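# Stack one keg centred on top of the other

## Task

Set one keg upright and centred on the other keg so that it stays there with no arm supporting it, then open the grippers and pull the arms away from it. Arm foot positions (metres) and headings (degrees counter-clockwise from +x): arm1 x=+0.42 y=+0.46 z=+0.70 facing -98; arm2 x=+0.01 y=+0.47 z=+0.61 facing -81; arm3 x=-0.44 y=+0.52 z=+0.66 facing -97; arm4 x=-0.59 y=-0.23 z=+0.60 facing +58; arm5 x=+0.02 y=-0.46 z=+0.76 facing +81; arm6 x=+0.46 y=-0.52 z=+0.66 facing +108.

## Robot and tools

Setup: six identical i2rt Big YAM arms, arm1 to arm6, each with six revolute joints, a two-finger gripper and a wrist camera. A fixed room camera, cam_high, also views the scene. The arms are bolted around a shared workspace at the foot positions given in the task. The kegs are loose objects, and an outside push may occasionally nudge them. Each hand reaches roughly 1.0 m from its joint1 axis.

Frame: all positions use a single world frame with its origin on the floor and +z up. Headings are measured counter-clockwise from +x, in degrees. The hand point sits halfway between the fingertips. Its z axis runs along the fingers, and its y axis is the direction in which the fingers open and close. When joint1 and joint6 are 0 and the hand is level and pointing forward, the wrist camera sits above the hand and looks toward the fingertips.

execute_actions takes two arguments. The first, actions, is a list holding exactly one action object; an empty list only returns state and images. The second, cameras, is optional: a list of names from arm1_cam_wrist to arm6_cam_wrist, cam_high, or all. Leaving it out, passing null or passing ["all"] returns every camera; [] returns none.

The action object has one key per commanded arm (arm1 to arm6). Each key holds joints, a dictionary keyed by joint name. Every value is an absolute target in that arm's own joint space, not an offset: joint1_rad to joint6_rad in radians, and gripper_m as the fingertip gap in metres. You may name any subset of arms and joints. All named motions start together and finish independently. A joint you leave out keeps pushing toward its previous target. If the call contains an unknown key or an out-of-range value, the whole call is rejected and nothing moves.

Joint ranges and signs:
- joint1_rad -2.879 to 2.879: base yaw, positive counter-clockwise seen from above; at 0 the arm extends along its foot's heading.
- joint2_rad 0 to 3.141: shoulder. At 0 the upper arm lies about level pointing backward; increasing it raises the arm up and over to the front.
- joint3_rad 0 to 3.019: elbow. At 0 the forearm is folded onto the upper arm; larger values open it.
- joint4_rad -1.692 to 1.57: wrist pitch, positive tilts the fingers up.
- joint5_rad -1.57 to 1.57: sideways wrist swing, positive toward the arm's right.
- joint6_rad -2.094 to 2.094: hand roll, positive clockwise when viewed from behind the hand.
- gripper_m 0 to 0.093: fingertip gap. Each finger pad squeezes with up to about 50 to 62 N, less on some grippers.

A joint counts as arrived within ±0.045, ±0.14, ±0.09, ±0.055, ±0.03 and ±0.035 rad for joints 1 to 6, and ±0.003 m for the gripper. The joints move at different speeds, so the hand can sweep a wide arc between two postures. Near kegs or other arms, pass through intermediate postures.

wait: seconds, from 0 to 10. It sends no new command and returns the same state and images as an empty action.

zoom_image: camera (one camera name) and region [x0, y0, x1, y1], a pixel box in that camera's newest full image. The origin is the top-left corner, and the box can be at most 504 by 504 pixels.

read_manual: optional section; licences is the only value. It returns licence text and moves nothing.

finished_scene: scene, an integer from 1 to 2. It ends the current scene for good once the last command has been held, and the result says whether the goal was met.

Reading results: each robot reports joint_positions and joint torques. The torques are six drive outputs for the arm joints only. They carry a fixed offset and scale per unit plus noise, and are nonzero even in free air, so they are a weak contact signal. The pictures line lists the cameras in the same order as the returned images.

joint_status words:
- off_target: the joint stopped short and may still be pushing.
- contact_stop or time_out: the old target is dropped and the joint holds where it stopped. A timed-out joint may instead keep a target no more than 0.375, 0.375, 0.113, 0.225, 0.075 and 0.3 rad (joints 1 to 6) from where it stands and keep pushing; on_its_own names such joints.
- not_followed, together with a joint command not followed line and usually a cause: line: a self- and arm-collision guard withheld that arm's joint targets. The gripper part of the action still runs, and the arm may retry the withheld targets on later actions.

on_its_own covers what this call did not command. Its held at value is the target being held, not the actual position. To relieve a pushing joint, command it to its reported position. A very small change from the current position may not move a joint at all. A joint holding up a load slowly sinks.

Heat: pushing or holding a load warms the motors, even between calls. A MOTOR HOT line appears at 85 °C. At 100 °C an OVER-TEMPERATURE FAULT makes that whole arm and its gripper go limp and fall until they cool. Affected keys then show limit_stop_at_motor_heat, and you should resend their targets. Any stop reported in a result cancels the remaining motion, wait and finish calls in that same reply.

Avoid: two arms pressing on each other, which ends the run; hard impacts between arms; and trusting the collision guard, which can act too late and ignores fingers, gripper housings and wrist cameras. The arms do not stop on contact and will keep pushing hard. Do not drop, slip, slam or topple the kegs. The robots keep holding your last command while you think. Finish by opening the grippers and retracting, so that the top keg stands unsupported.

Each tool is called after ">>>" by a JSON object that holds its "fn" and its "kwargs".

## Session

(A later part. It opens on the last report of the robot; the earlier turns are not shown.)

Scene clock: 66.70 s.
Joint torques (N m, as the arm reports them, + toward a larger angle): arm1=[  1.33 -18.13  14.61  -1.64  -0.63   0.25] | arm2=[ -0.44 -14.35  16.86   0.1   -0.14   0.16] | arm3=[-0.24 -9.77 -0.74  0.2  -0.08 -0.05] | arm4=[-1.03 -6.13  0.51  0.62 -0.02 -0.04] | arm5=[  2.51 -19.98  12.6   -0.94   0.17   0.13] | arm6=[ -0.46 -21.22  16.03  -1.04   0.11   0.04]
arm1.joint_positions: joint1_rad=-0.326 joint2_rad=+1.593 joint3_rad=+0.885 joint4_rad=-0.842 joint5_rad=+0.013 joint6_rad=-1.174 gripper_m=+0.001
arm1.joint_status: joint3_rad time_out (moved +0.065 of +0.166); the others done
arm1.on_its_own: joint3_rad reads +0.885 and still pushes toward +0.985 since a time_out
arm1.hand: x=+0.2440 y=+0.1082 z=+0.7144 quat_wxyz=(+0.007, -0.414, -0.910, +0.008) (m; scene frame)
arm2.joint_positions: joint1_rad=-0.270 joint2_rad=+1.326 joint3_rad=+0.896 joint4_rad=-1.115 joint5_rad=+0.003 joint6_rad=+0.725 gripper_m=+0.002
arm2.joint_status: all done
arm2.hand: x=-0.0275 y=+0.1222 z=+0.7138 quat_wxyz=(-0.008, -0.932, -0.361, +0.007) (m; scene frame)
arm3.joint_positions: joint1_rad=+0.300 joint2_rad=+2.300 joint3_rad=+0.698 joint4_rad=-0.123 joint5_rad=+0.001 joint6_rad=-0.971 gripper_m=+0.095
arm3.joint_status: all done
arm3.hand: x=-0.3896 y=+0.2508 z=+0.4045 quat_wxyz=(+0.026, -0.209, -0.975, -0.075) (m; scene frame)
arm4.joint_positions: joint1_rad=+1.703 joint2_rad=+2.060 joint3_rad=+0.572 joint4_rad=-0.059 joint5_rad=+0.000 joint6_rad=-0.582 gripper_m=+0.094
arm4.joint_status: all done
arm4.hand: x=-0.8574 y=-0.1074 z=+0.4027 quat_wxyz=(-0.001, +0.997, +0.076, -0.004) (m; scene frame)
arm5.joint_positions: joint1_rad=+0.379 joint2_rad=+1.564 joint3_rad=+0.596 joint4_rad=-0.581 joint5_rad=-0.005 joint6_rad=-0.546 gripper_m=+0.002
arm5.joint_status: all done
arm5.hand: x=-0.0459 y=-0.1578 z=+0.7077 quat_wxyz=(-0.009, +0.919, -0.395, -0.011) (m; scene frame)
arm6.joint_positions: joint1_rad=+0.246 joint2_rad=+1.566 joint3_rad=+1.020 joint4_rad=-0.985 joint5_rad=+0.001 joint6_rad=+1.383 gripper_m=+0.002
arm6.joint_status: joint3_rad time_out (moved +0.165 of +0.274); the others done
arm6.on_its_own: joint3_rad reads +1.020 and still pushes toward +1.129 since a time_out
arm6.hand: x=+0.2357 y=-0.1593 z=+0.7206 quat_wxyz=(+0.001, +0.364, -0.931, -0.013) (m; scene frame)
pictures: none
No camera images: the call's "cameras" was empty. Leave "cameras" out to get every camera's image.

>>> {"fn": "execute_actions", "kwargs": {"actions": [{"arm1":{"joints":{"joint1_rad":-0.557,"joint2_rad":1.589,"joint3_rad":1.133,"joint4_rad":-0.909,"joint6_rad":-1.4}},"arm2":{"joints":{"joint1_rad":-0.581,"joint2_rad":1.271,"joint3_rad":1.016,"joint4_rad":-1.125,"joint6_rad":0.419}},"arm5":{"joints":{"joint1_rad":0.674,"joint2_rad":1.573,"joint3_rad":0.819,"joint4_rad":-0.654,"joint6_rad":-0.244}},"arm6":{"joints":{"joint1_rad":0.413,"joint2_rad":1.67,"joint3_rad":1.376,"joint4_rad":-1.071,"joint6_rad":1.563}},"arm3":{"joints":{"joint1_rad":-0.9}}}], "cameras": ["cam_high"]}}

Scene clock: 69.83 s.
Joint torques (N m, as the arm reports them, + toward a larger angle): arm1=[  1.95 -20.65  15.52  -1.52  -0.83   0.25] | arm2=[ -0.81 -13.76  18.02  -0.1   -0.25   0.08] | arm3=[-0.63 -9.8  -1.18  0.21 -0.07 -0.05] | arm4=[-1.05 -6.13  0.52  0.57  0.   -0.04] | arm5=[  2.15 -24.98  12.57  -0.49   0.16   0.01] | arm6=[ -1.13 -24.97  15.75  -1.06   0.28  -0.06]
arm1.joint_positions: joint1_rad=-0.571 joint2_rad=+1.695 joint3_rad=+1.024 joint4_rad=-0.881 joint5_rad=+0.018 joint6_rad=-1.413 gripper_m=+0.001
arm1.joint_status: joint3_rad time_out (moved +0.139 of +0.248); the others done
arm1.on_its_own: joint3_rad reads +1.024 and still pushes toward +1.133 since a time_out
arm1.hand: x=+0.1333 y=+0.1264 z=+0.7155 quat_wxyz=(+0.011, -0.417, -0.909, +0.005) (m; scene frame)
arm2.joint_positions: joint1_rad=-0.585 joint2_rad=+1.351 joint3_rad=+0.923 joint4_rad=-1.107 joint5_rad=+0.005 joint6_rad=+0.417 gripper_m=+0.002
arm2.joint_status: joint3_rad time_out (moved +0.027 of +0.120); the others done
arm2.on_its_own: joint3_rad reads +0.923 and still pushes toward +1.016 since a time_out
arm2.hand: x=-0.1386 y=+0.1397 z=+0.7155 quat_wxyz=(-0.008, -0.933, -0.358, +0.014) (m; scene frame)
arm3.joint_positions: joint1_rad=-0.897 joint2_rad=+2.300 joint3_rad=+0.703 joint4_rad=-0.123 joint5_rad=+0.001 joint6_rad=-0.971 gripper_m=+0.095
arm3.joint_status: all done
arm3.hand: x=-0.6749 y=+0.3766 z=+0.4023 quat_wxyz=(-0.016, -0.722, -0.687, -0.079) (m; scene frame)
arm4.joint_positions: joint1_rad=+1.703 joint2_rad=+2.060 joint3_rad=+0.572 joint4_rad=-0.059 joint5_rad=+0.000 joint6_rad=-0.582 gripper_m=+0.094
arm4.joint_status: not commanded
arm4.hand: x=-0.8574 y=-0.1074 z=+0.4027 quat_wxyz=(-0.001, +0.997, +0.076, -0.004) (m; scene frame)
arm5.joint_positions: joint1_rad=+0.675 joint2_rad=+1.674 joint3_rad=+0.755 joint4_rad=-0.623 joint5_rad=-0.005 joint6_rad=-0.240 gripper_m=+0.002
arm5.joint_status: all done
arm5.hand: x=-0.1594 y=-0.1393 z=+0.7097 quat_wxyz=(-0.008, +0.917, -0.399, -0.015) (m; scene frame)
arm6.joint_positions: joint1_rad=+0.421 joint2_rad=+1.753 joint3_rad=+1.271 joint4_rad=-1.053 joint5_rad=-0.004 joint6_rad=+1.566 gripper_m=+0.002
arm6.joint_status: joint3_rad time_out (moved +0.251 of +0.356); the others done
arm6.on_its_own: joint3_rad reads +1.271 and still pushes toward +1.376 since a time_out
arm6.hand: x=+0.1221 y=-0.1446 z=+0.7221 quat_wxyz=(+0.006, +0.360, -0.933, -0.010) (m; scene frame)
pictures: cam_high
Images, in order (width x height): cam_high 504x504.

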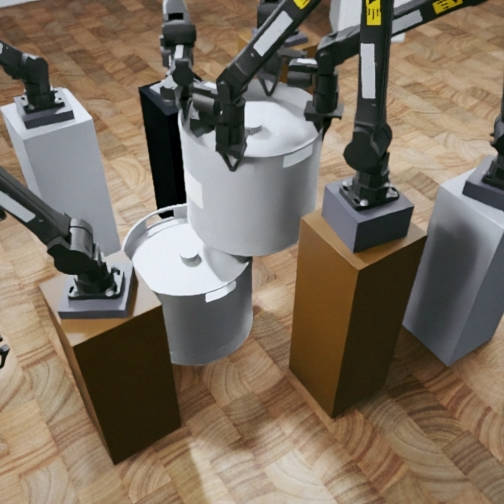

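>>> {"fn": "execute_actions", "kwargs": {"actions": [{"arm1":{"joints":{"joint1_rad":-0.741,"joint2_rad":1.745,"joint3_rad":1.361,"joint4_rad":-0.982,"joint6_rad":-1.584}},"arm2":{"joints":{"joint1_rad":-0.847,"joint2_rad":1.395,"joint3_rad":1.144,"joint4_rad":-1.13,"joint6_rad":0.153}},"arm5":{"joints":{"joint1_rad":0.883,"joint2_rad":1.705,"joint3_rad":1.051,"joint4_rad":-0.734,"joint6_rad":-0.035}},"arm6":{"joints":{"joint1_rad":0.539,"joint2_rad":1.87,"joint3_rad":1.703,"joint4_rad":-1.182,"joint6_rad":1.689}},"arm3":{"joints":{"joint6_rad":1.3}},"arm4":{"joints":{"joint1_rad":1.2,"joint6_rad":-0.9,"joint4_rad":-0.3}}}], "cameras": []}}

>>> {"fn": "execute_actions", "kwargs": {"actions": [{"arm1":{"joints":{"joint1_rad":-0.878,"joint2_rad":1.915,"joint3_rad":1.671,"joint4_rad":-1.098,"joint6_rad":-1.721}},"arm2":{"joints":{"joint1_rad":-1.046,"joint2_rad":1.55,"joint3_rad":1.352,"joint4_rad":-1.165,"joint6_rad":-0.046}},"arm5":{"joints":{"joint1_rad":1.023,"joint2_rad":1.86,"joint3_rad":1.353,"joint4_rad":-0.854,"joint6_rad":0.105}},"arm6":{"joints":{"joint1_rad":0.63,"joint2_rad":2.11,"joint3_rad":2.152,"joint4_rad":-1.365,"joint6_rad":1.78}}}]}}

Scene clock: 73.63 s.
Joint torques (N m, as the arm reports them, + toward a larger angle): arm1=[  2.23 -24.13  15.91  -1.63  -0.76   0.28] | arm2=[ -0.63 -16.93  18.22  -0.56  -0.1    0.03] | arm3=[-0.62 -9.67 -1.21  0.18  0.09  0.16] | arm4=[-0.85 -5.67  0.03 -0.41 -0.03 -0.07] | arm5=[  2.16 -31.21  13.04  -0.8    0.06  -0.07] | arm6=[ -0.25 -30.43  16.56  -1.06   0.32  -0.19]
arm1.joint_positions: joint1_rad=-0.758 joint2_rad=+1.857 joint3_rad=+1.251 joint4_rad=-0.952 joint5_rad=+0.016 joint6_rad=-1.601 gripper_m=+0.002
arm1.joint_status: joint3_rad time_out (moved +0.227 of +0.337); the others done
arm1.on_its_own: joint3_rad reads +1.251 and still pushes toward +1.361 since a time_out
arm1.hand: x=+0.0211 y=+0.1405 z=+0.7120 quat_wxyz=(+0.010, -0.417, -0.909, +0.001) (m; scene frame)
arm2.joint_positions: joint1_rad=-0.852 joint2_rad=+1.489 joint3_rad=+1.047 joint4_rad=-1.097 joint5_rad=+0.000 joint6_rad=+0.154 gripper_m=+0.002
arm2.joint_status: joint3_rad time_out (moved +0.124 of +0.221); the others done
arm2.on_its_own: joint3_rad reads +1.047 and still pushes toward +1.144 since a time_out
arm2.hand: x=-0.2515 y=+0.1515 z=+0.7094 quat_wxyz=(-0.005, -0.934, -0.357, +0.014) (m; scene frame)
arm3.joint_positions: joint1_rad=-0.897 joint2_rad=+2.300 joint3_rad=+0.703 joint4_rad=-0.123 joint5_rad=+0.001 joint6_rad=+1.289 gripper_m=+0.095
arm3.joint_status: all done
arm3.hand: x=-0.6749 y=+0.3766 z=+0.4023 quat_wxyz=(+0.065, -0.930, +0.359, -0.048) (m; scene frame)
arm4.joint_positions: joint1_rad=+1.199 joint2_rad=+2.060 joint3_rad=+0.572 joint4_rad=-0.292 joint5_rad=+0.000 joint6_rad=-0.891 gripper_m=+0.094
arm4.joint_status: all done
arm4.hand: x=-0.7301 y=-0.0380 z=+0.4091 quat_wxyz=(+0.087, +0.994, -0.021, +0.070) (m; scene frame)
arm5.joint_positions: joint1_rad=+0.889 joint2_rad=+1.834 joint3_rad=+0.984 joint4_rad=-0.701 joint5_rad=-0.001 joint6_rad=-0.026 gripper_m=+0.002
arm5.joint_status: all done
arm5.hand: x=-0.2731 y=-0.1277 z=+0.7049 quat_wxyz=(-0.005, +0.917, -0.399, -0.011) (m; scene frame)
arm6.joint_positions: joint1_rad=+0.551 joint2_rad=+1.968 joint3_rad=+1.588 joint4_rad=-1.163 joint5_rad=-0.005 joint6_rad=+1.698 gripper_m=+0.002
arm6.joint_status: joint3_rad time_out (moved +0.317 of +0.432); the others done
arm6.on_its_own: joint3_rad reads +1.588 and still pushes toward +1.700 since a time_out
arm6.hand: x=+0.0093 y=-0.1343 z=+0.7190 quat_wxyz=(+0.007, +0.359, -0.933, -0.005) (m; scene frame)
pictures: none
No camera images: the call's "cameras" was empty. Leave "cameras" out to get every camera's image.

not run: a stop came earlier in this reply.

>>> {"fn": "execute_actions", "kwargs": {"actions": [{"arm1":{"joints":{"joint1_rad":-0.878,"joint2_rad":1.915,"joint3_rad":1.671,"joint4_rad":-1.085,"joint6_rad":-1.721}},"arm2":{"joints":{"joint1_rad":-1.046,"joint2_rad":1.55,"joint3_rad":1.352,"joint4_rad":-1.15,"joint6_rad":-0.046}},"arm5":{"joints":{"joint1_rad":1.023,"joint2_rad":1.86,"joint3_rad":1.353,"joint4_rad":-0.84,"joint6_rad":0.105}},"arm6":{"joints":{"joint1_rad":0.63,"joint2_rad":2.11,"joint3_rad":2.14,"joint4_rad":-1.35,"joint6_rad":1.78}}}]}}

Scene clock: 77.50 s.
Joint torques (N m, as the arm reports them, + toward a larger angle): arm1=[  2.09 -28.53  16.57  -1.57  -0.64   0.33] | arm2=[ -1.06 -21.68  19.34  -0.64   0.15   0.04] | arm3=[-0.64 -9.73 -1.21  0.19  0.09  0.16] | arm4=[-0.99 -5.5   0.06 -0.43 -0.03 -0.07] | arm5=[  1.71 -37.27  16.12  -1.03  -0.03   0.  ] | arm6=[ -0.81 -35.    17.01  -1.34   0.24  -0.07]
arm1.joint_positions: joint1_rad=-0.895 joint2_rad=+2.045 joint3_rad=+1.542 joint4_rad=-1.056 joint5_rad=+0.012 joint6_rad=-1.741 gripper_m=+0.002
arm1.joint_status: joint3_rad time_out (moved +0.291 of +0.420); the others done
arm1.on_its_own: joint3_rad reads +1.542 and still pushes toward +1.654 since a time_out
arm1.hand: x=-0.0882 y=+0.1554 z=+0.7069 quat_wxyz=(+0.008, -0.415, -0.910, -0.001) (m; scene frame)
arm2.joint_positions: joint1_rad=-1.046 joint2_rad=+1.672 joint3_rad=+1.243 joint4_rad=-1.116 joint5_rad=-0.005 joint6_rad=-0.043 gripper_m=+0.002
arm2.joint_status: joint3_rad time_out (moved +0.195 of +0.305); the others done
arm2.on_its_own: joint3_rad reads +1.243 and still pushes toward +1.352 since a time_out
arm2.hand: x=-0.3609 y=+0.1631 z=+0.7008 quat_wxyz=(-0.004, -0.934, -0.358, +0.011) (m; scene frame)
arm3.joint_positions: joint1_rad=-0.897 joint2_rad=+2.300 joint3_rad=+0.703 joint4_rad=-0.123 joint5_rad=+0.001 joint6_rad=+1.289 gripper_m=+0.095
arm3.joint_status: not commanded
arm3.hand: x=-0.6749 y=+0.3766 z=+0.4023 quat_wxyz=(+0.065, -0.930, +0.360, -0.048) (m; scene frame)
arm4.joint_positions: joint1_rad=+1.199 joint2_rad=+2.060 joint3_rad=+0.572 joint4_rad=-0.292 joint5_rad=+0.000 joint6_rad=-0.891 gripper_m=+0.094
arm4.joint_status: not commanded
arm4.hand: x=-0.7301 y=-0.0380 z=+0.4091 quat_wxyz=(+0.087, +0.994, -0.021, +0.070) (m; scene frame)
arm5.joint_positions: joint1_rad=+1.032 joint2_rad=+2.014 joint3_rad=+1.262 joint4_rad=-0.806 joint5_rad=+0.001 joint6_rad=+0.108 gripper_m=+0.002
arm5.joint_status: joint2_rad time_out (moved +0.180 of +0.026); joint3_rad time_out (moved +0.278 of +0.369); the others done
arm5.on_its_own: joint2_rad reads +2.014 and still pushes toward +1.860 since a time_out; joint3_rad reads +1.262 and still pushes toward +1.353 since a time_out
arm5.hand: x=-0.3816 y=-0.1173 z=+0.6964 quat_wxyz=(-0.004, +0.918, -0.396, -0.008) (m; scene frame)
arm6.joint_positions: joint1_rad=+0.640 joint2_rad=+2.219 joint3_rad=+2.001 joint4_rad=-1.323 joint5_rad=-0.005 joint6_rad=+1.782 gripper_m=+0.002
arm6.joint_status: joint3_rad time_out (moved +0.414 of +0.552); the others done
arm6.on_its_own: joint3_rad reads +2.001 and still pushes toward +2.114 since a time_out
arm6.hand: x=-0.0983 y=-0.1220 z=+0.7152 quat_wxyz=(+0.008, +0.361, -0.932, -0.005) (m; scene frame)
pictures: arm1_cam_wrist, arm2_cam_wrist, arm3_cam_wrist, arm4_cam_wrist, arm5_cam_wrist, arm6_cam_wrist, cam_high
Images, in order (width x height): arm1_cam_wrist 504x504, arm2_cam_wrist 504x504, arm3_cam_wrist 504x504, arm4_cam_wrist 504x504, arm5_cam_wrist 504x504, arm6_cam_wrist 504x504, cam_high 504x504.

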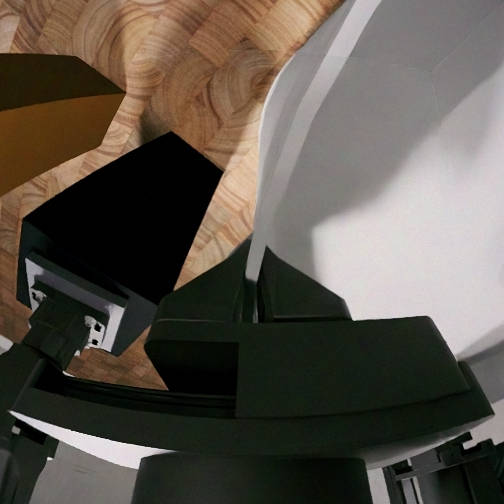

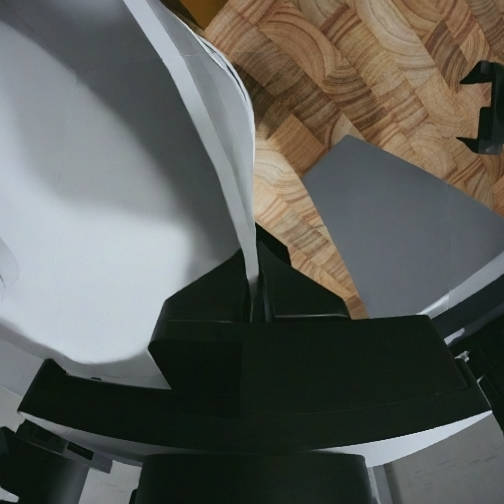

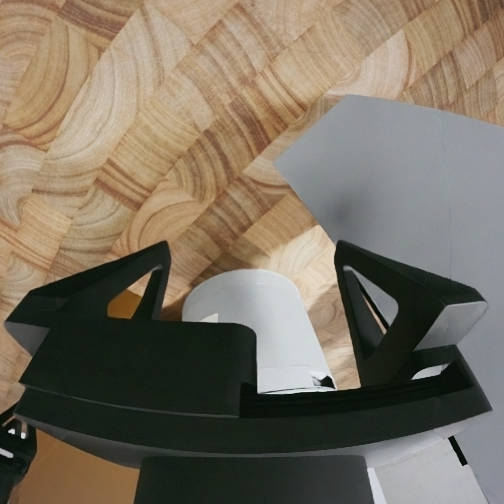

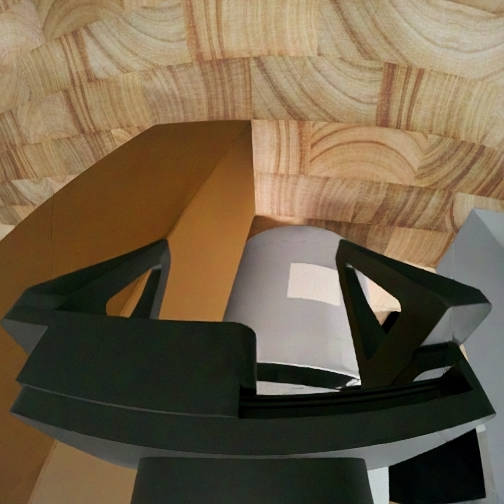

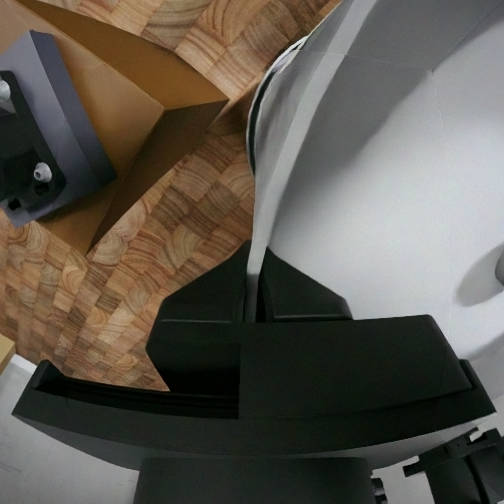

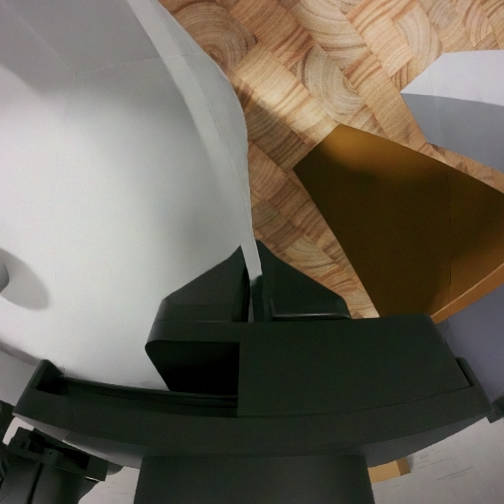

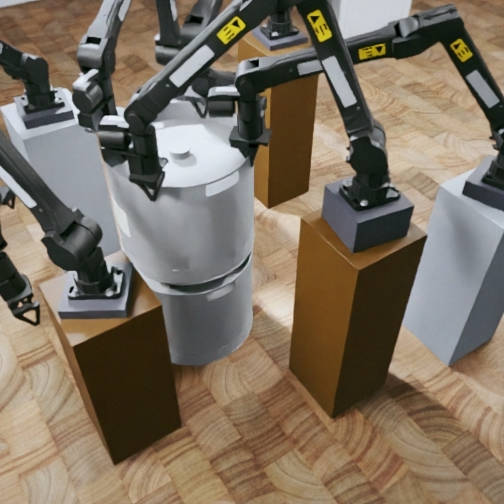

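>>> {"fn": "execute_actions", "kwargs": {"actions": [{"arm1":{"joints":{"joint1_rad":-0.9,"joint2_rad":1.982,"joint3_rad":1.71,"joint4_rad":-1.06,"joint6_rad":-1.745}},"arm2":{"joints":{"joint1_rad":-1.065,"joint2_rad":1.614,"joint3_rad":1.38,"joint4_rad":-1.1,"joint6_rad":-0.06}},"arm5":{"joints":{"joint1_rad":1.065,"joint2_rad":1.913,"joint3_rad":1.38,"joint4_rad":-0.8,"joint6_rad":0.14}},"arm6":{"joints":{"joint1_rad":0.665,"joint2_rad":2.16,"joint3_rad":2.133,"joint4_rad":-1.31,"joint6_rad":1.805}}}], "cameras": ["arm1_cam_wrist","arm2_cam_wrist","arm5_cam_wrist","arm6_cam_wrist","cam_high"]}}

Scene clock: 81.37 s.
Joint torques (N m, as the arm reports them, + toward a larger angle): arm1=[  0.51 -27.38  16.46  -0.86  -0.38   0.09] | arm2=[ -2.56 -21.14  19.4   -0.29   0.33  -0.11] | arm3=[-0.68 -9.77 -1.21  0.18  0.09  0.16] | arm4=[-0.84 -5.56  0.04 -0.42 -0.02 -0.06] | arm5=[  3.46 -37.52  17.6   -0.96  -0.42   0.18] | arm6=[  1.14 -33.03  17.17  -0.6   -0.02   0.08]
arm1.joint_positions: joint1_rad=-0.896 joint2_rad=+2.090 joint3_rad=+1.568 joint4_rad=-1.046 joint5_rad=+0.006 joint6_rad=-1.744 gripper_m=+0.002
arm1.joint_status: joint3_rad time_out (moved +0.027 of +0.168); the others done
arm1.on_its_own: joint3_rad reads +1.568 and still pushes toward +1.681 since a time_out
arm1.hand: x=-0.0947 y=+0.1505 z=+0.6899 quat_wxyz=(+0.003, -0.414, -0.910, -0.002) (m; scene frame)
arm2.joint_positions: joint1_rad=-1.046 joint2_rad=+1.721 joint3_rad=+1.243 joint4_rad=-1.076 joint5_rad=-0.010 joint6_rad=-0.044 gripper_m=+0.002
arm2.joint_status: joint3_rad time_out (moved +0.000 of +0.137); the others done
arm2.on_its_own: joint3_rad reads +1.243 and still pushes toward +1.355 since a time_out
arm2.hand: x=-0.3664 y=+0.1579 z=+0.6784 quat_wxyz=(-0.005, -0.933, -0.359, +0.006) (m; scene frame)
arm3.joint_positions: joint1_rad=-0.897 joint2_rad=+2.300 joint3_rad=+0.703 joint4_rad=-0.123 joint5_rad=+0.001 joint6_rad=+1.289 gripper_m=+0.095
arm3.joint_status: not commanded
arm3.hand: x=-0.6749 y=+0.3766 z=+0.4023 quat_wxyz=(+0.065, -0.930, +0.360, -0.048) (m; scene frame)
arm4.joint_positions: joint1_rad=+1.199 joint2_rad=+2.060 joint3_rad=+0.572 joint4_rad=-0.292 joint5_rad=+0.000 joint6_rad=-0.891 gripper_m=+0.094
arm4.joint_status: not commanded
arm4.hand: x=-0.7301 y=-0.0380 z=+0.4091 quat_wxyz=(+0.087, +0.994, -0.021, +0.070) (m; scene frame)
arm5.joint_positions: joint1_rad=+1.049 joint2_rad=+2.059 joint3_rad=+1.263 joint4_rad=-0.771 joint5_rad=+0.010 joint6_rad=+0.126 gripper_m=+0.002
arm5.joint_status: joint2_rad time_out (moved +0.045 of -0.101); joint3_rad time_out (moved +0.001 of +0.118); the others done
arm5.on_its_own: joint2_rad reads +2.059 and still pushes toward +1.913 since a time_out; joint3_rad reads +1.263 and still pushes toward +1.376 since a time_out
arm5.hand: x=-0.3869 y=-0.1233 z=+0.6739 quat_wxyz=(-0.007, +0.918, -0.395, -0.003) (m; scene frame)
arm6.joint_positions: joint1_rad=+0.652 joint2_rad=+2.247 joint3_rad=+2.001 joint4_rad=-1.304 joint5_rad=+0.002 joint6_rad=+1.794 gripper_m=+0.002
arm6.joint_status: joint3_rad time_out (moved +0.000 of +0.132); the others done
arm6.on_its_own: joint3_rad reads +2.001 and still pushes toward +2.114 since a time_out
arm6.hand: x=-0.1044 y=-0.1266 z=+0.6968 quat_wxyz=(+0.003, +0.362, -0.932, -0.003) (m; scene frame)
pictures: arm1_cam_wrist, arm2_cam_wrist, arm5_cam_wrist, arm6_cam_wrist, cam_high
Images, in order (width x height): arm1_cam_wrist 504x504, arm2_cam_wrist 504x504, arm5_cam_wrist 504x504, arm6_cam_wrist 504x504, cam_high 504x504.

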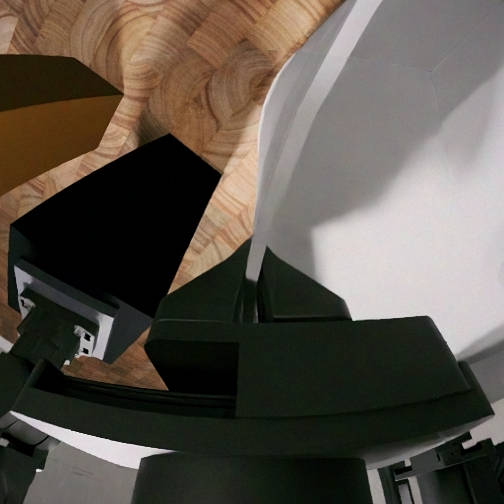

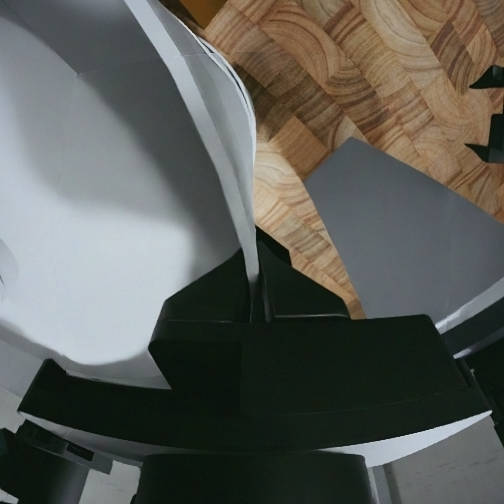

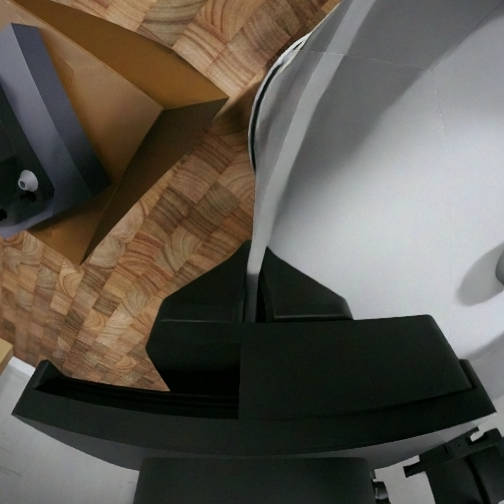

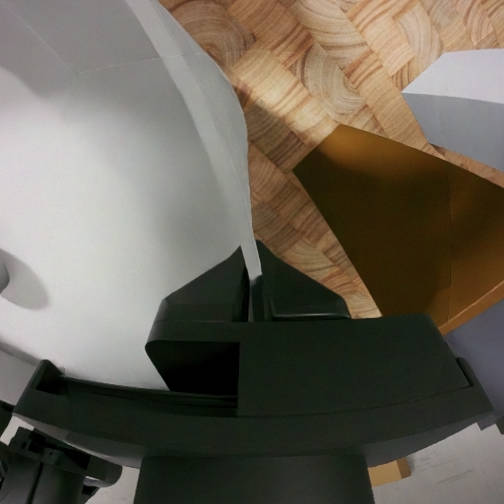

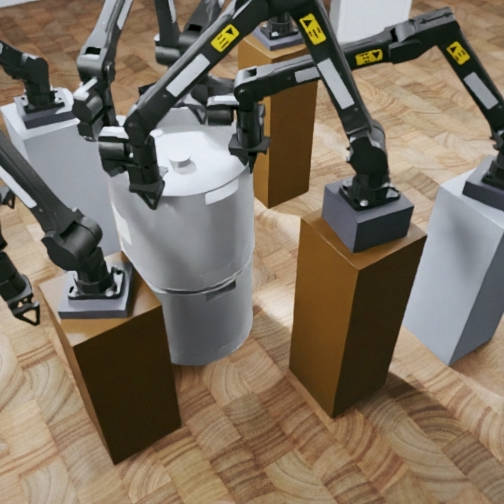

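Keg is tilted with the +x side high; lowering that side swings the base toward −x.

>>> {"fn": "execute_actions", "kwargs": {"actions": [{"arm1":{"joints":{"joint2_rad":2.04,"joint4_rad":-1.03}},"arm6":{"joints":{"joint2_rad":2.22,"joint4_rad":-1.28}},"arm2":{"joints":{"joint2_rad":1.59,"joint4_rad":-1.06}},"arm5":{"joints":{"joint2_rad":1.89,"joint4_rad":-0.76}}}], "cameras": ["arm1_cam_wrist","arm2_cam_wrist","arm5_cam_wrist","arm6_cam_wrist","cam_high"]}}

Scene clock: 84.43 s.
Joint torques (N m, as the arm reports them, + toward a larger angle): arm1=[  0.68 -24.54  16.3   -1.15  -0.81   0.1 ] | arm2=[ -2.19 -22.95  19.43   0.18  -0.38  -0.09] | arm3=[-0.64 -9.74 -1.22  0.17  0.09  0.16] | arm4=[-0.83 -5.65  0.02 -0.42 -0.03 -0.07] | arm5=[  2.47 -39.47  17.96  -0.39   0.11   0.12] | arm6=[ -0.88 -28.69  17.06  -0.73   0.51  -0.02]
arm1.joint_positions: joint1_rad=-0.898 joint2_rad=+2.111 joint3_rad=+1.571 joint4_rad=-1.010 joint5_rad=+0.018 joint6_rad=-1.745 gripper_m=+0.002
arm1.joint_status: all done
arm1.on_its_own: joint3_rad reads +1.571 and still pushes toward +1.681 since a time_out
arm1.hand: x=-0.1022 y=+0.1497 z=+0.6788 quat_wxyz=(+0.013, -0.415, -0.910, +0.002) (m; scene frame)
arm2.joint_positions: joint1_rad=-1.050 joint2_rad=+1.721 joint3_rad=+1.243 joint4_rad=-1.049 joint5_rad=+0.007 joint6_rad=-0.045 gripper_m=+0.002
arm2.joint_status: all done
arm2.on_its_own: joint3_rad reads +1.243 and still pushes toward +1.355 since a time_out
arm2.hand: x=-0.3745 y=+0.1572 z=+0.6786 quat_wxyz=(-0.001, -0.934, -0.357, +0.022) (m; scene frame)
arm3.joint_positions: joint1_rad=-0.897 joint2_rad=+2.300 joint3_rad=+0.703 joint4_rad=-0.123 joint5_rad=+0.001 joint6_rad=+1.289 gripper_m=+0.095
arm3.joint_status: not commanded
arm3.hand: x=-0.6749 y=+0.3766 z=+0.4023 quat_wxyz=(+0.065, -0.930, +0.360, -0.048) (m; scene frame)
arm4.joint_positions: joint1_rad=+1.199 joint2_rad=+2.060 joint3_rad=+0.572 joint4_rad=-0.292 joint5_rad=+0.000 joint6_rad=-0.891 gripper_m=+0.094
arm4.joint_status: not commanded
arm4.hand: x=-0.7301 y=-0.0380 z=+0.4091 quat_wxyz=(+0.087, +0.994, -0.021, +0.070) (m; scene frame)
arm5.joint_positions: joint1_rad=+1.056 joint2_rad=+2.060 joint3_rad=+1.263 joint4_rad=-0.740 joint5_rad=-0.002 joint6_rad=+0.135 gripper_m=+0.002
arm5.joint_status: joint2_rad time_out (moved +0.000 of -0.169); the others done
arm5.on_its_own: joint2_rad reads +2.060 and still pushes toward +1.890 since a time_out; joint3_rad reads +1.263 and still pushes toward +1.376 since a time_out
arm5.hand: x=-0.3962 y=-0.1227 z=+0.6738 quat_wxyz=(-0.005, +0.918, -0.396, -0.019) (m; scene frame)
arm6.joint_positions: joint1_rad=+0.658 joint2_rad=+2.266 joint3_rad=+2.001 joint4_rad=-1.269 joint5_rad=-0.008 joint6_rad=+1.802 gripper_m=+0.002
arm6.joint_status: all done
arm6.on_its_own: joint3_rad reads +2.001 and still pushes toward +2.114 since a time_out
arm6.hand: x=-0.1130 y=-0.1274 z=+0.6847 quat_wxyz=(+0.012, +0.361, -0.933, -0.007) (m; scene frame)
pictures: arm1_cam_wrist, arm2_cam_wrist, arm5_cam_wrist, arm6_cam_wrist, cam_high
Images, in order (width x height): arm1_cam_wrist 504x504, arm2_cam_wrist 504x504, arm5_cam_wrist 504x504, arm6_cam_wrist 504x504, cam_high 504x504.

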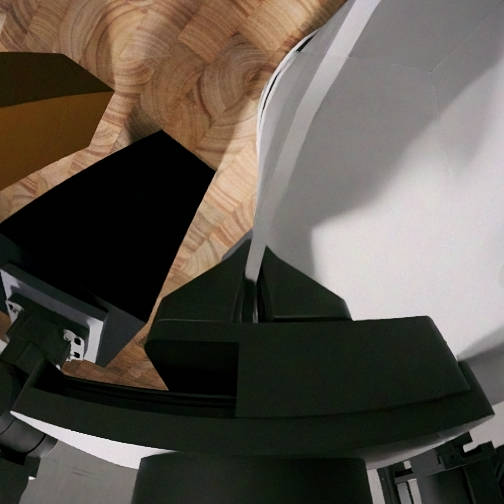

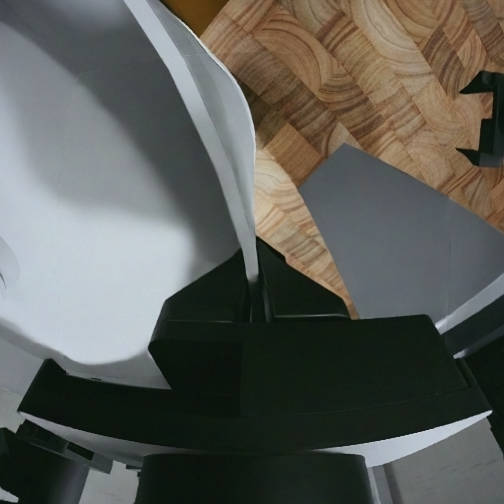

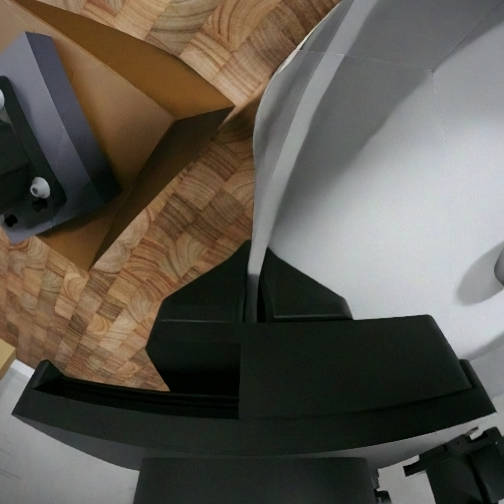

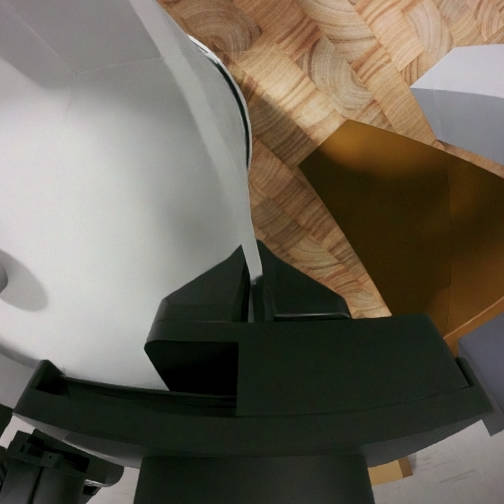

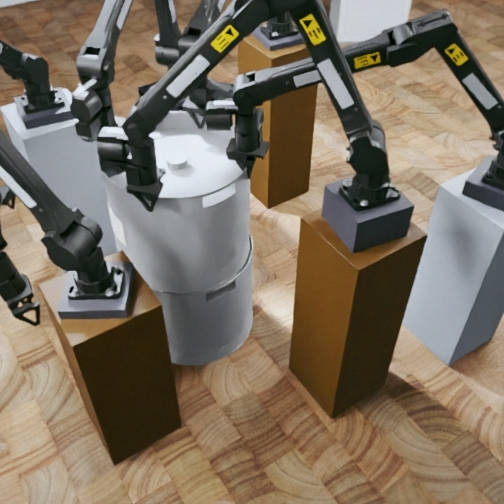

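Overshot ~1 cm; lower the −x side a little, mostly arm2.

>>> {"fn": "execute_actions", "kwargs": {"actions": [{"arm2":{"joints":{"joint2_rad":1.635,"joint1_rad":-1.045}},"arm5":{"joints":{"joint2_rad":1.925}},"arm1":{"joints":{"joint1_rad":-0.89}}}], "cameras": ["arm1_cam_wrist","arm2_cam_wrist","arm5_cam_wrist","arm6_cam_wrist"]}}

Scene clock: 85.73 s.
Joint torques (N m, as the arm reports them, + toward a larger angle): arm1=[  1.14 -24.76  16.21  -1.17  -0.84   0.11] | arm2=[ -0.59 -19.86  19.43   0.12  -0.38  -0.08] | arm3=[-0.62 -9.74 -1.21  0.17  0.09  0.16] | arm4=[-0.72 -5.69  0.07 -0.39 -0.03 -0.08] | arm5=[  2.42 -36.03  17.7   -0.35   0.14   0.07] | arm6=[  0.72 -28.26  17.02  -0.79   0.45  -0.03]
arm1.joint_positions: joint1_rad=-0.898 joint2_rad=+2.111 joint3_rad=+1.572 joint4_rad=-1.010 joint5_rad=+0.018 joint6_rad=-1.745 gripper_m=+0.002
arm1.joint_status: all done
arm1.on_its_own: joint3_rad reads +1.572 and still pushes toward +1.681 since a time_out
arm1.hand: x=-0.1025 y=+0.1495 z=+0.6789 quat_wxyz=(+0.013, -0.415, -0.910, +0.002) (m; scene frame)
arm2.joint_positions: joint1_rad=-1.050 joint2_rad=+1.723 joint3_rad=+1.243 joint4_rad=-1.047 joint5_rad=+0.007 joint6_rad=-0.046 gripper_m=+0.002
arm2.joint_status: all done
arm2.on_its_own: joint3_rad reads +1.243 and still pushes toward +1.355 since a time_out
arm2.hand: x=-0.3748 y=+0.1570 z=+0.6775 quat_wxyz=(-0.001, -0.934, -0.357, +0.022) (m; scene frame)
arm3.joint_positions: joint1_rad=-0.897 joint2_rad=+2.300 joint3_rad=+0.703 joint4_rad=-0.123 joint5_rad=+0.001 joint6_rad=+1.289 gripper_m=+0.095
arm3.joint_status: not commanded
arm3.hand: x=-0.6749 y=+0.3766 z=+0.4023 quat_wxyz=(+0.065, -0.930, +0.360, -0.048) (m; scene frame)
arm4.joint_positions: joint1_rad=+1.199 joint2_rad=+2.060 joint3_rad=+0.572 joint4_rad=-0.292 joint5_rad=+0.000 joint6_rad=-0.891 gripper_m=+0.094
arm4.joint_status: not commanded
arm4.hand: x=-0.7301 y=-0.0380 z=+0.4091 quat_wxyz=(+0.087, +0.994, -0.021, +0.070) (m; scene frame)
arm5.joint_positions: joint1_rad=+1.057 joint2_rad=+2.062 joint3_rad=+1.263 joint4_rad=-0.740 joint5_rad=-0.002 joint6_rad=+0.135 gripper_m=+0.002
arm5.joint_status: all done
arm5.on_its_own: joint3_rad reads +1.263 and still pushes toward +1.376 since a time_out
arm5.hand: x=-0.3960 y=-0.1234 z=+0.6725 quat_wxyz=(-0.005, +0.918, -0.396, -0.018) (m; scene frame)
arm6.joint_positions: joint1_rad=+0.658 joint2_rad=+2.266 joint3_rad=+2.001 joint4_rad=-1.269 joint5_rad=-0.008 joint6_rad=+1.802 gripper_m=+0.002
arm6.joint_status: not commanded
arm6.on_its_own: joint3_rad reads +2.001 and still pushes toward +2.114 since a time_out
arm6.hand: x=-0.1132 y=-0.1278 z=+0.6847 quat_wxyz=(+0.012, +0.361, -0.932, -0.007) (m; scene frame)
pictures: arm1_cam_wrist, arm2_cam_wrist, arm5_cam_wrist, arm6_cam_wrist
Images, in order (width x height): arm1_cam_wrist 504x504, arm2_cam_wrist 504x504, arm5_cam_wrist 504x504, arm6_cam_wrist 504x504.

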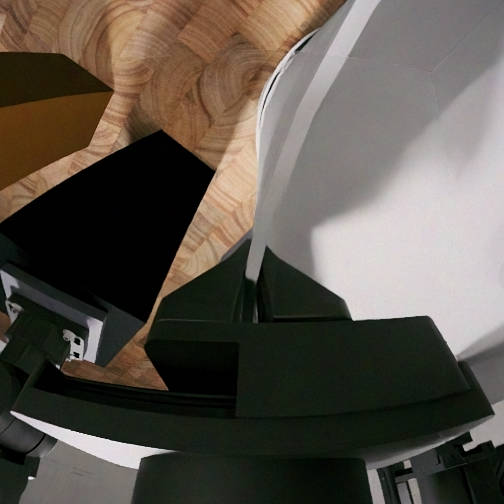

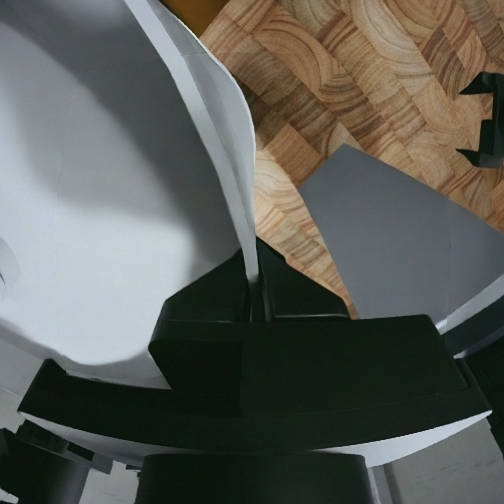

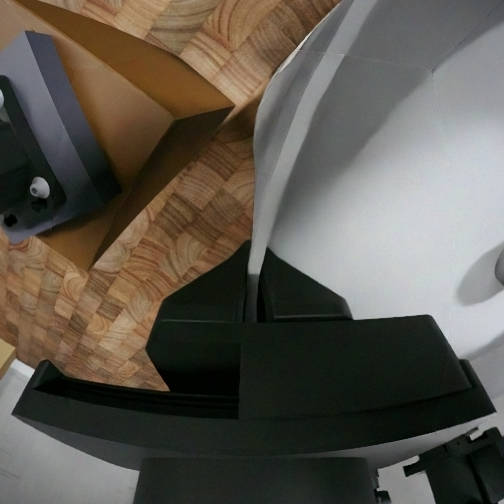

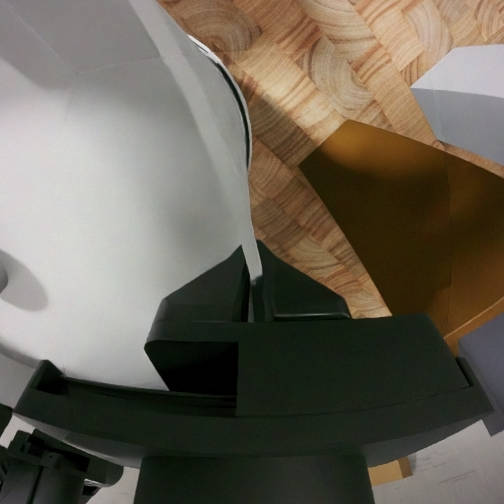

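Lower via the elbows, which also draws the keg back to +x.

>>> {"fn": "execute_actions", "kwargs": {"actions": [{"arm2":{"joints":{"joint3_rad":1.29,"joint1_rad":-1.03}},"arm5":{"joints":{"joint3_rad":1.3,"joint1_rad":1.05}},"arm1":{"joints":{"joint3_rad":1.62,"joint2_rad":2.01,"joint1_rad":-0.88}},"arm6":{"joints":{"joint3_rad":2.055,"joint2_rad":2.18,"joint1_rad":0.655}}}], "cameras": ["arm1_cam_wrist","arm2_cam_wrist","arm5_cam_wrist","arm6_cam_wrist"]}}

Scene clock: 87.40 s.
Joint torques (N m, as the arm reports them, + toward a larger angle): arm1=[  2.2  -26.79  11.46  -1.09  -0.83   0.11] | arm2=[  0.45 -19.72  13.98   0.04  -0.41  -0.09] | arm3=[-0.64 -9.77 -1.21  0.17  0.09  0.16] | arm4=[-0.75 -5.57  0.03 -0.42 -0.04 -0.07] | arm5=[  1.28 -36.24  10.7   -0.44   0.12   0.05] | arm6=[  0.14 -34.17  12.22  -0.8    0.47   0.04]
arm1.joint_positions: joint1_rad=-0.898 joint2_rad=+2.111 joint3_rad=+1.572 joint4_rad=-1.010 joint5_rad=+0.018 joint6_rad=-1.745 gripper_m=+0.002
arm1.joint_status: all done
arm1.hand: x=-0.1025 y=+0.1495 z=+0.6789 quat_wxyz=(+0.013, -0.414, -0.910, +0.002) (m; scene frame)
arm2.joint_positions: joint1_rad=-1.049 joint2_rad=+1.723 joint3_rad=+1.241 joint4_rad=-1.044 joint5_rad=+0.007 joint6_rad=-0.046 gripper_m=+0.002
arm2.joint_status: all done
arm2.hand: x=-0.3744 y=+0.1569 z=+0.6769 quat_wxyz=(-0.001, -0.934, -0.358, +0.022) (m; scene frame)
arm3.joint_positions: joint1_rad=-0.897 joint2_rad=+2.300 joint3_rad=+0.703 joint4_rad=-0.123 joint5_rad=+0.001 joint6_rad=+1.289 gripper_m=+0.095
arm3.joint_status: not commanded
arm3.hand: x=-0.6749 y=+0.3766 z=+0.4023 quat_wxyz=(+0.065, -0.930, +0.360, -0.048) (m; scene frame)
arm4.joint_positions: joint1_rad=+1.199 joint2_rad=+2.060 joint3_rad=+0.572 joint4_rad=-0.292 joint5_rad=+0.000 joint6_rad=-0.891 gripper_m=+0.094
arm4.joint_status: not commanded
arm4.hand: x=-0.7301 y=-0.0380 z=+0.4091 quat_wxyz=(+0.087, +0.994, -0.021, +0.070) (m; scene frame)
arm5.joint_positions: joint1_rad=+1.057 joint2_rad=+2.062 joint3_rad=+1.263 joint4_rad=-0.740 joint5_rad=-0.002 joint6_rad=+0.135 gripper_m=+0.002
arm5.joint_status: all done
arm5.hand: x=-0.3957 y=-0.1236 z=+0.6722 quat_wxyz=(-0.005, +0.918, -0.396, -0.018) (m; scene frame)
arm6.joint_positions: joint1_rad=+0.658 joint2_rad=+2.266 joint3_rad=+2.001 joint4_rad=-1.269 joint5_rad=-0.008 joint6_rad=+1.802 gripper_m=+0.002
arm6.joint_status: all done
arm6.hand: x=-0.1132 y=-0.1278 z=+0.6847 quat_wxyz=(+0.012, +0.361, -0.932, -0.007) (m; scene frame)
pictures: arm1_cam_wrist, arm2_cam_wrist, arm5_cam_wrist, arm6_cam_wrist
Images, in order (width x height): arm1_cam_wrist 504x504, arm2_cam_wrist 504x504, arm5_cam_wrist 504x504, arm6_cam_wrist 504x504.

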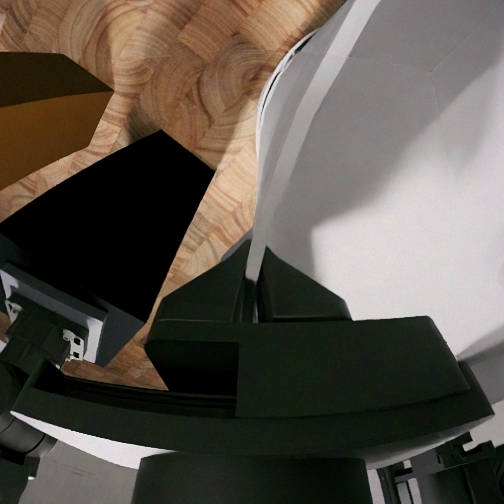

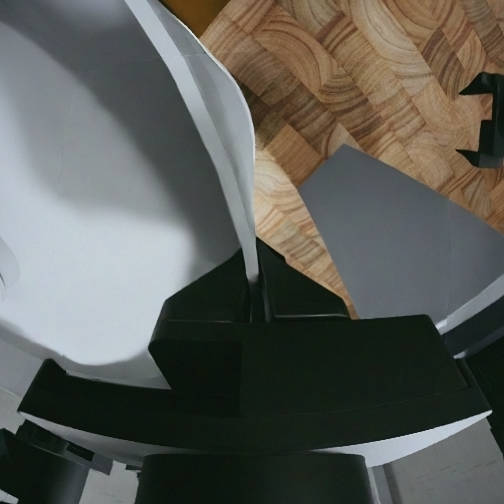

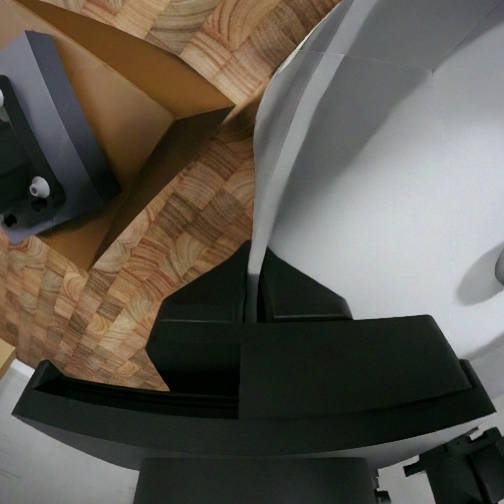

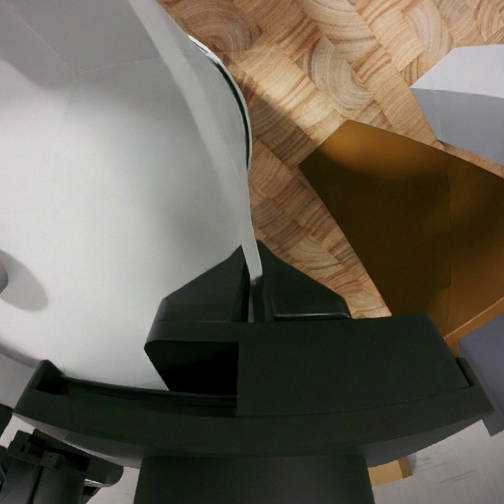

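Likely resting already (lift 0.365). Unweight with the shoulders to slide it back.

>>> {"fn": "execute_actions", "kwargs": {"actions": [{"arm2":{"joints":{"joint2_rad":1.57}},"arm5":{"joints":{"joint2_rad":1.88}},"arm1":{"joints":{"joint2_rad":1.94}},"arm6":{"joints":{"joint2_rad":2.09}}}], "cameras": ["arm1_cam_wrist","arm2_cam_wrist","arm5_cam_wrist","arm6_cam_wrist"]}}

Scene clock: 90.17 s.
Joint torques (N m, as the arm reports them, + toward a larger angle): arm1=[  1.94 -31.44  12.42  -1.2   -0.34   0.1 ] | arm2=[  0.43 -24.44  14.95  -0.01   0.03  -0.1 ] | arm3=[-0.64 -9.76 -1.22  0.16  0.09  0.16] | arm4=[-0.86 -5.62  0.09 -0.37 -0.03 -0.07] | arm5=[  2.1  -40.19  11.22  -0.64  -0.11   0.16] | arm6=[ -0.44 -41.92  12.31  -0.07   0.26   0.02]
arm1.joint_positions: joint1_rad=-0.898 joint2_rad=+2.102 joint3_rad=+1.558 joint4_rad=-1.009 joint5_rad=+0.005 joint6_rad=-1.744 gripper_m=+0.002
arm1.joint_status: joint2_rad time_out (moved -0.010 of -0.171)
arm1.on_its_own: joint2_rad reads +2.102 and still pushes toward +1.940 since a time_out
arm1.hand: x=-0.0978 y=+0.1499 z=+0.6801 quat_wxyz=(+0.007, -0.415, -0.910, +0.004) (m; scene frame)
arm2.joint_positions: joint1_rad=-1.047 joint2_rad=+1.723 joint3_rad=+1.229 joint4_rad=-1.044 joint5_rad=-0.003 joint6_rad=-0.045 gripper_m=+0.002
arm2.joint_status: joint2_rad time_out (moved +0.000 of -0.153)
arm2.on_its_own: joint2_rad reads +1.723 and still pushes toward +1.570 since a time_out
arm2.hand: x=-0.3689 y=+0.1583 z=+0.6727 quat_wxyz=(-0.004, -0.934, -0.358, +0.015) (m; scene frame)
arm3.joint_positions: joint1_rad=-0.897 joint2_rad=+2.300 joint3_rad=+0.703 joint4_rad=-0.123 joint5_rad=+0.001 joint6_rad=+1.289 gripper_m=+0.095
arm3.joint_status: not commanded
arm3.hand: x=-0.6749 y=+0.3766 z=+0.4023 quat_wxyz=(+0.065, -0.930, +0.360, -0.048) (m; scene frame)
arm4.joint_positions: joint1_rad=+1.199 joint2_rad=+2.060 joint3_rad=+0.572 joint4_rad=-0.292 joint5_rad=+0.000 joint6_rad=-0.891 gripper_m=+0.094
arm4.joint_status: not commanded
arm4.hand: x=-0.7301 y=-0.0380 z=+0.4091 quat_wxyz=(+0.087, +0.994, -0.021, +0.070) (m; scene frame)
arm5.joint_positions: joint1_rad=+1.051 joint2_rad=+2.062 joint3_rad=+1.257 joint4_rad=-0.739 joint5_rad=+0.003 joint6_rad=+0.134 gripper_m=+0.002
arm5.joint_status: joint2_rad time_out (moved +0.000 of -0.182)
arm5.on_its_own: joint2_rad reads +2.062 and still pushes toward +1.880 since a time_out
arm5.hand: x=-0.3911 y=-0.1222 z=+0.6707 quat_wxyz=(-0.006, +0.917, -0.399, -0.015) (m; scene frame)
arm6.joint_positions: joint1_rad=+0.655 joint2_rad=+2.258 joint3_rad=+1.999 joint4_rad=-1.280 joint5_rad=-0.003 joint6_rad=+1.803 gripper_m=+0.002
arm6.joint_status: joint2_rad time_out (moved -0.008 of -0.176)
arm6.on_its_own: joint2_rad reads +2.258 and still pushes toward +2.090 since a time_out
arm6.hand: x=-0.1092 y=-0.1267 z=+0.6890 quat_wxyz=(+0.008, +0.359, -0.933, -0.006) (m; scene frame)
pictures: arm1_cam_wrist, arm2_cam_wrist, arm5_cam_wrist, arm6_cam_wrist
Images, in order (width x height): arm1_cam_wrist 504x504, arm2_cam_wrist 504x504, arm5_cam_wrist 504x504, arm6_cam_wrist 504x504.

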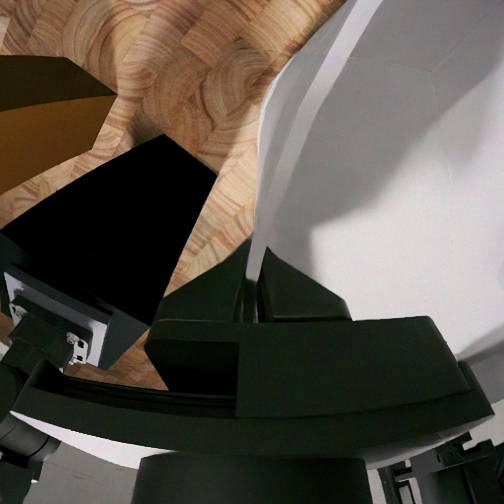

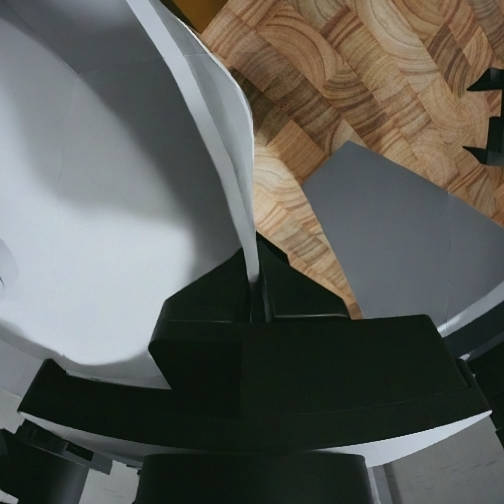

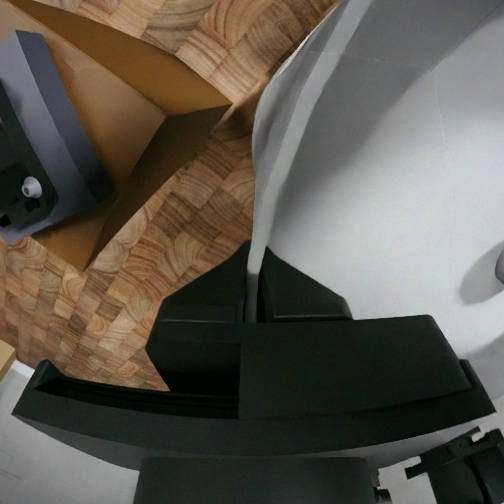

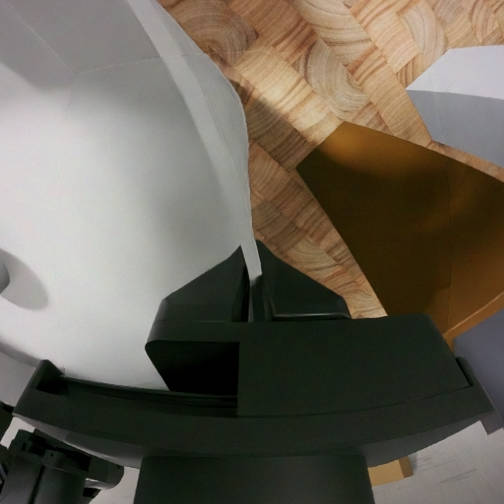

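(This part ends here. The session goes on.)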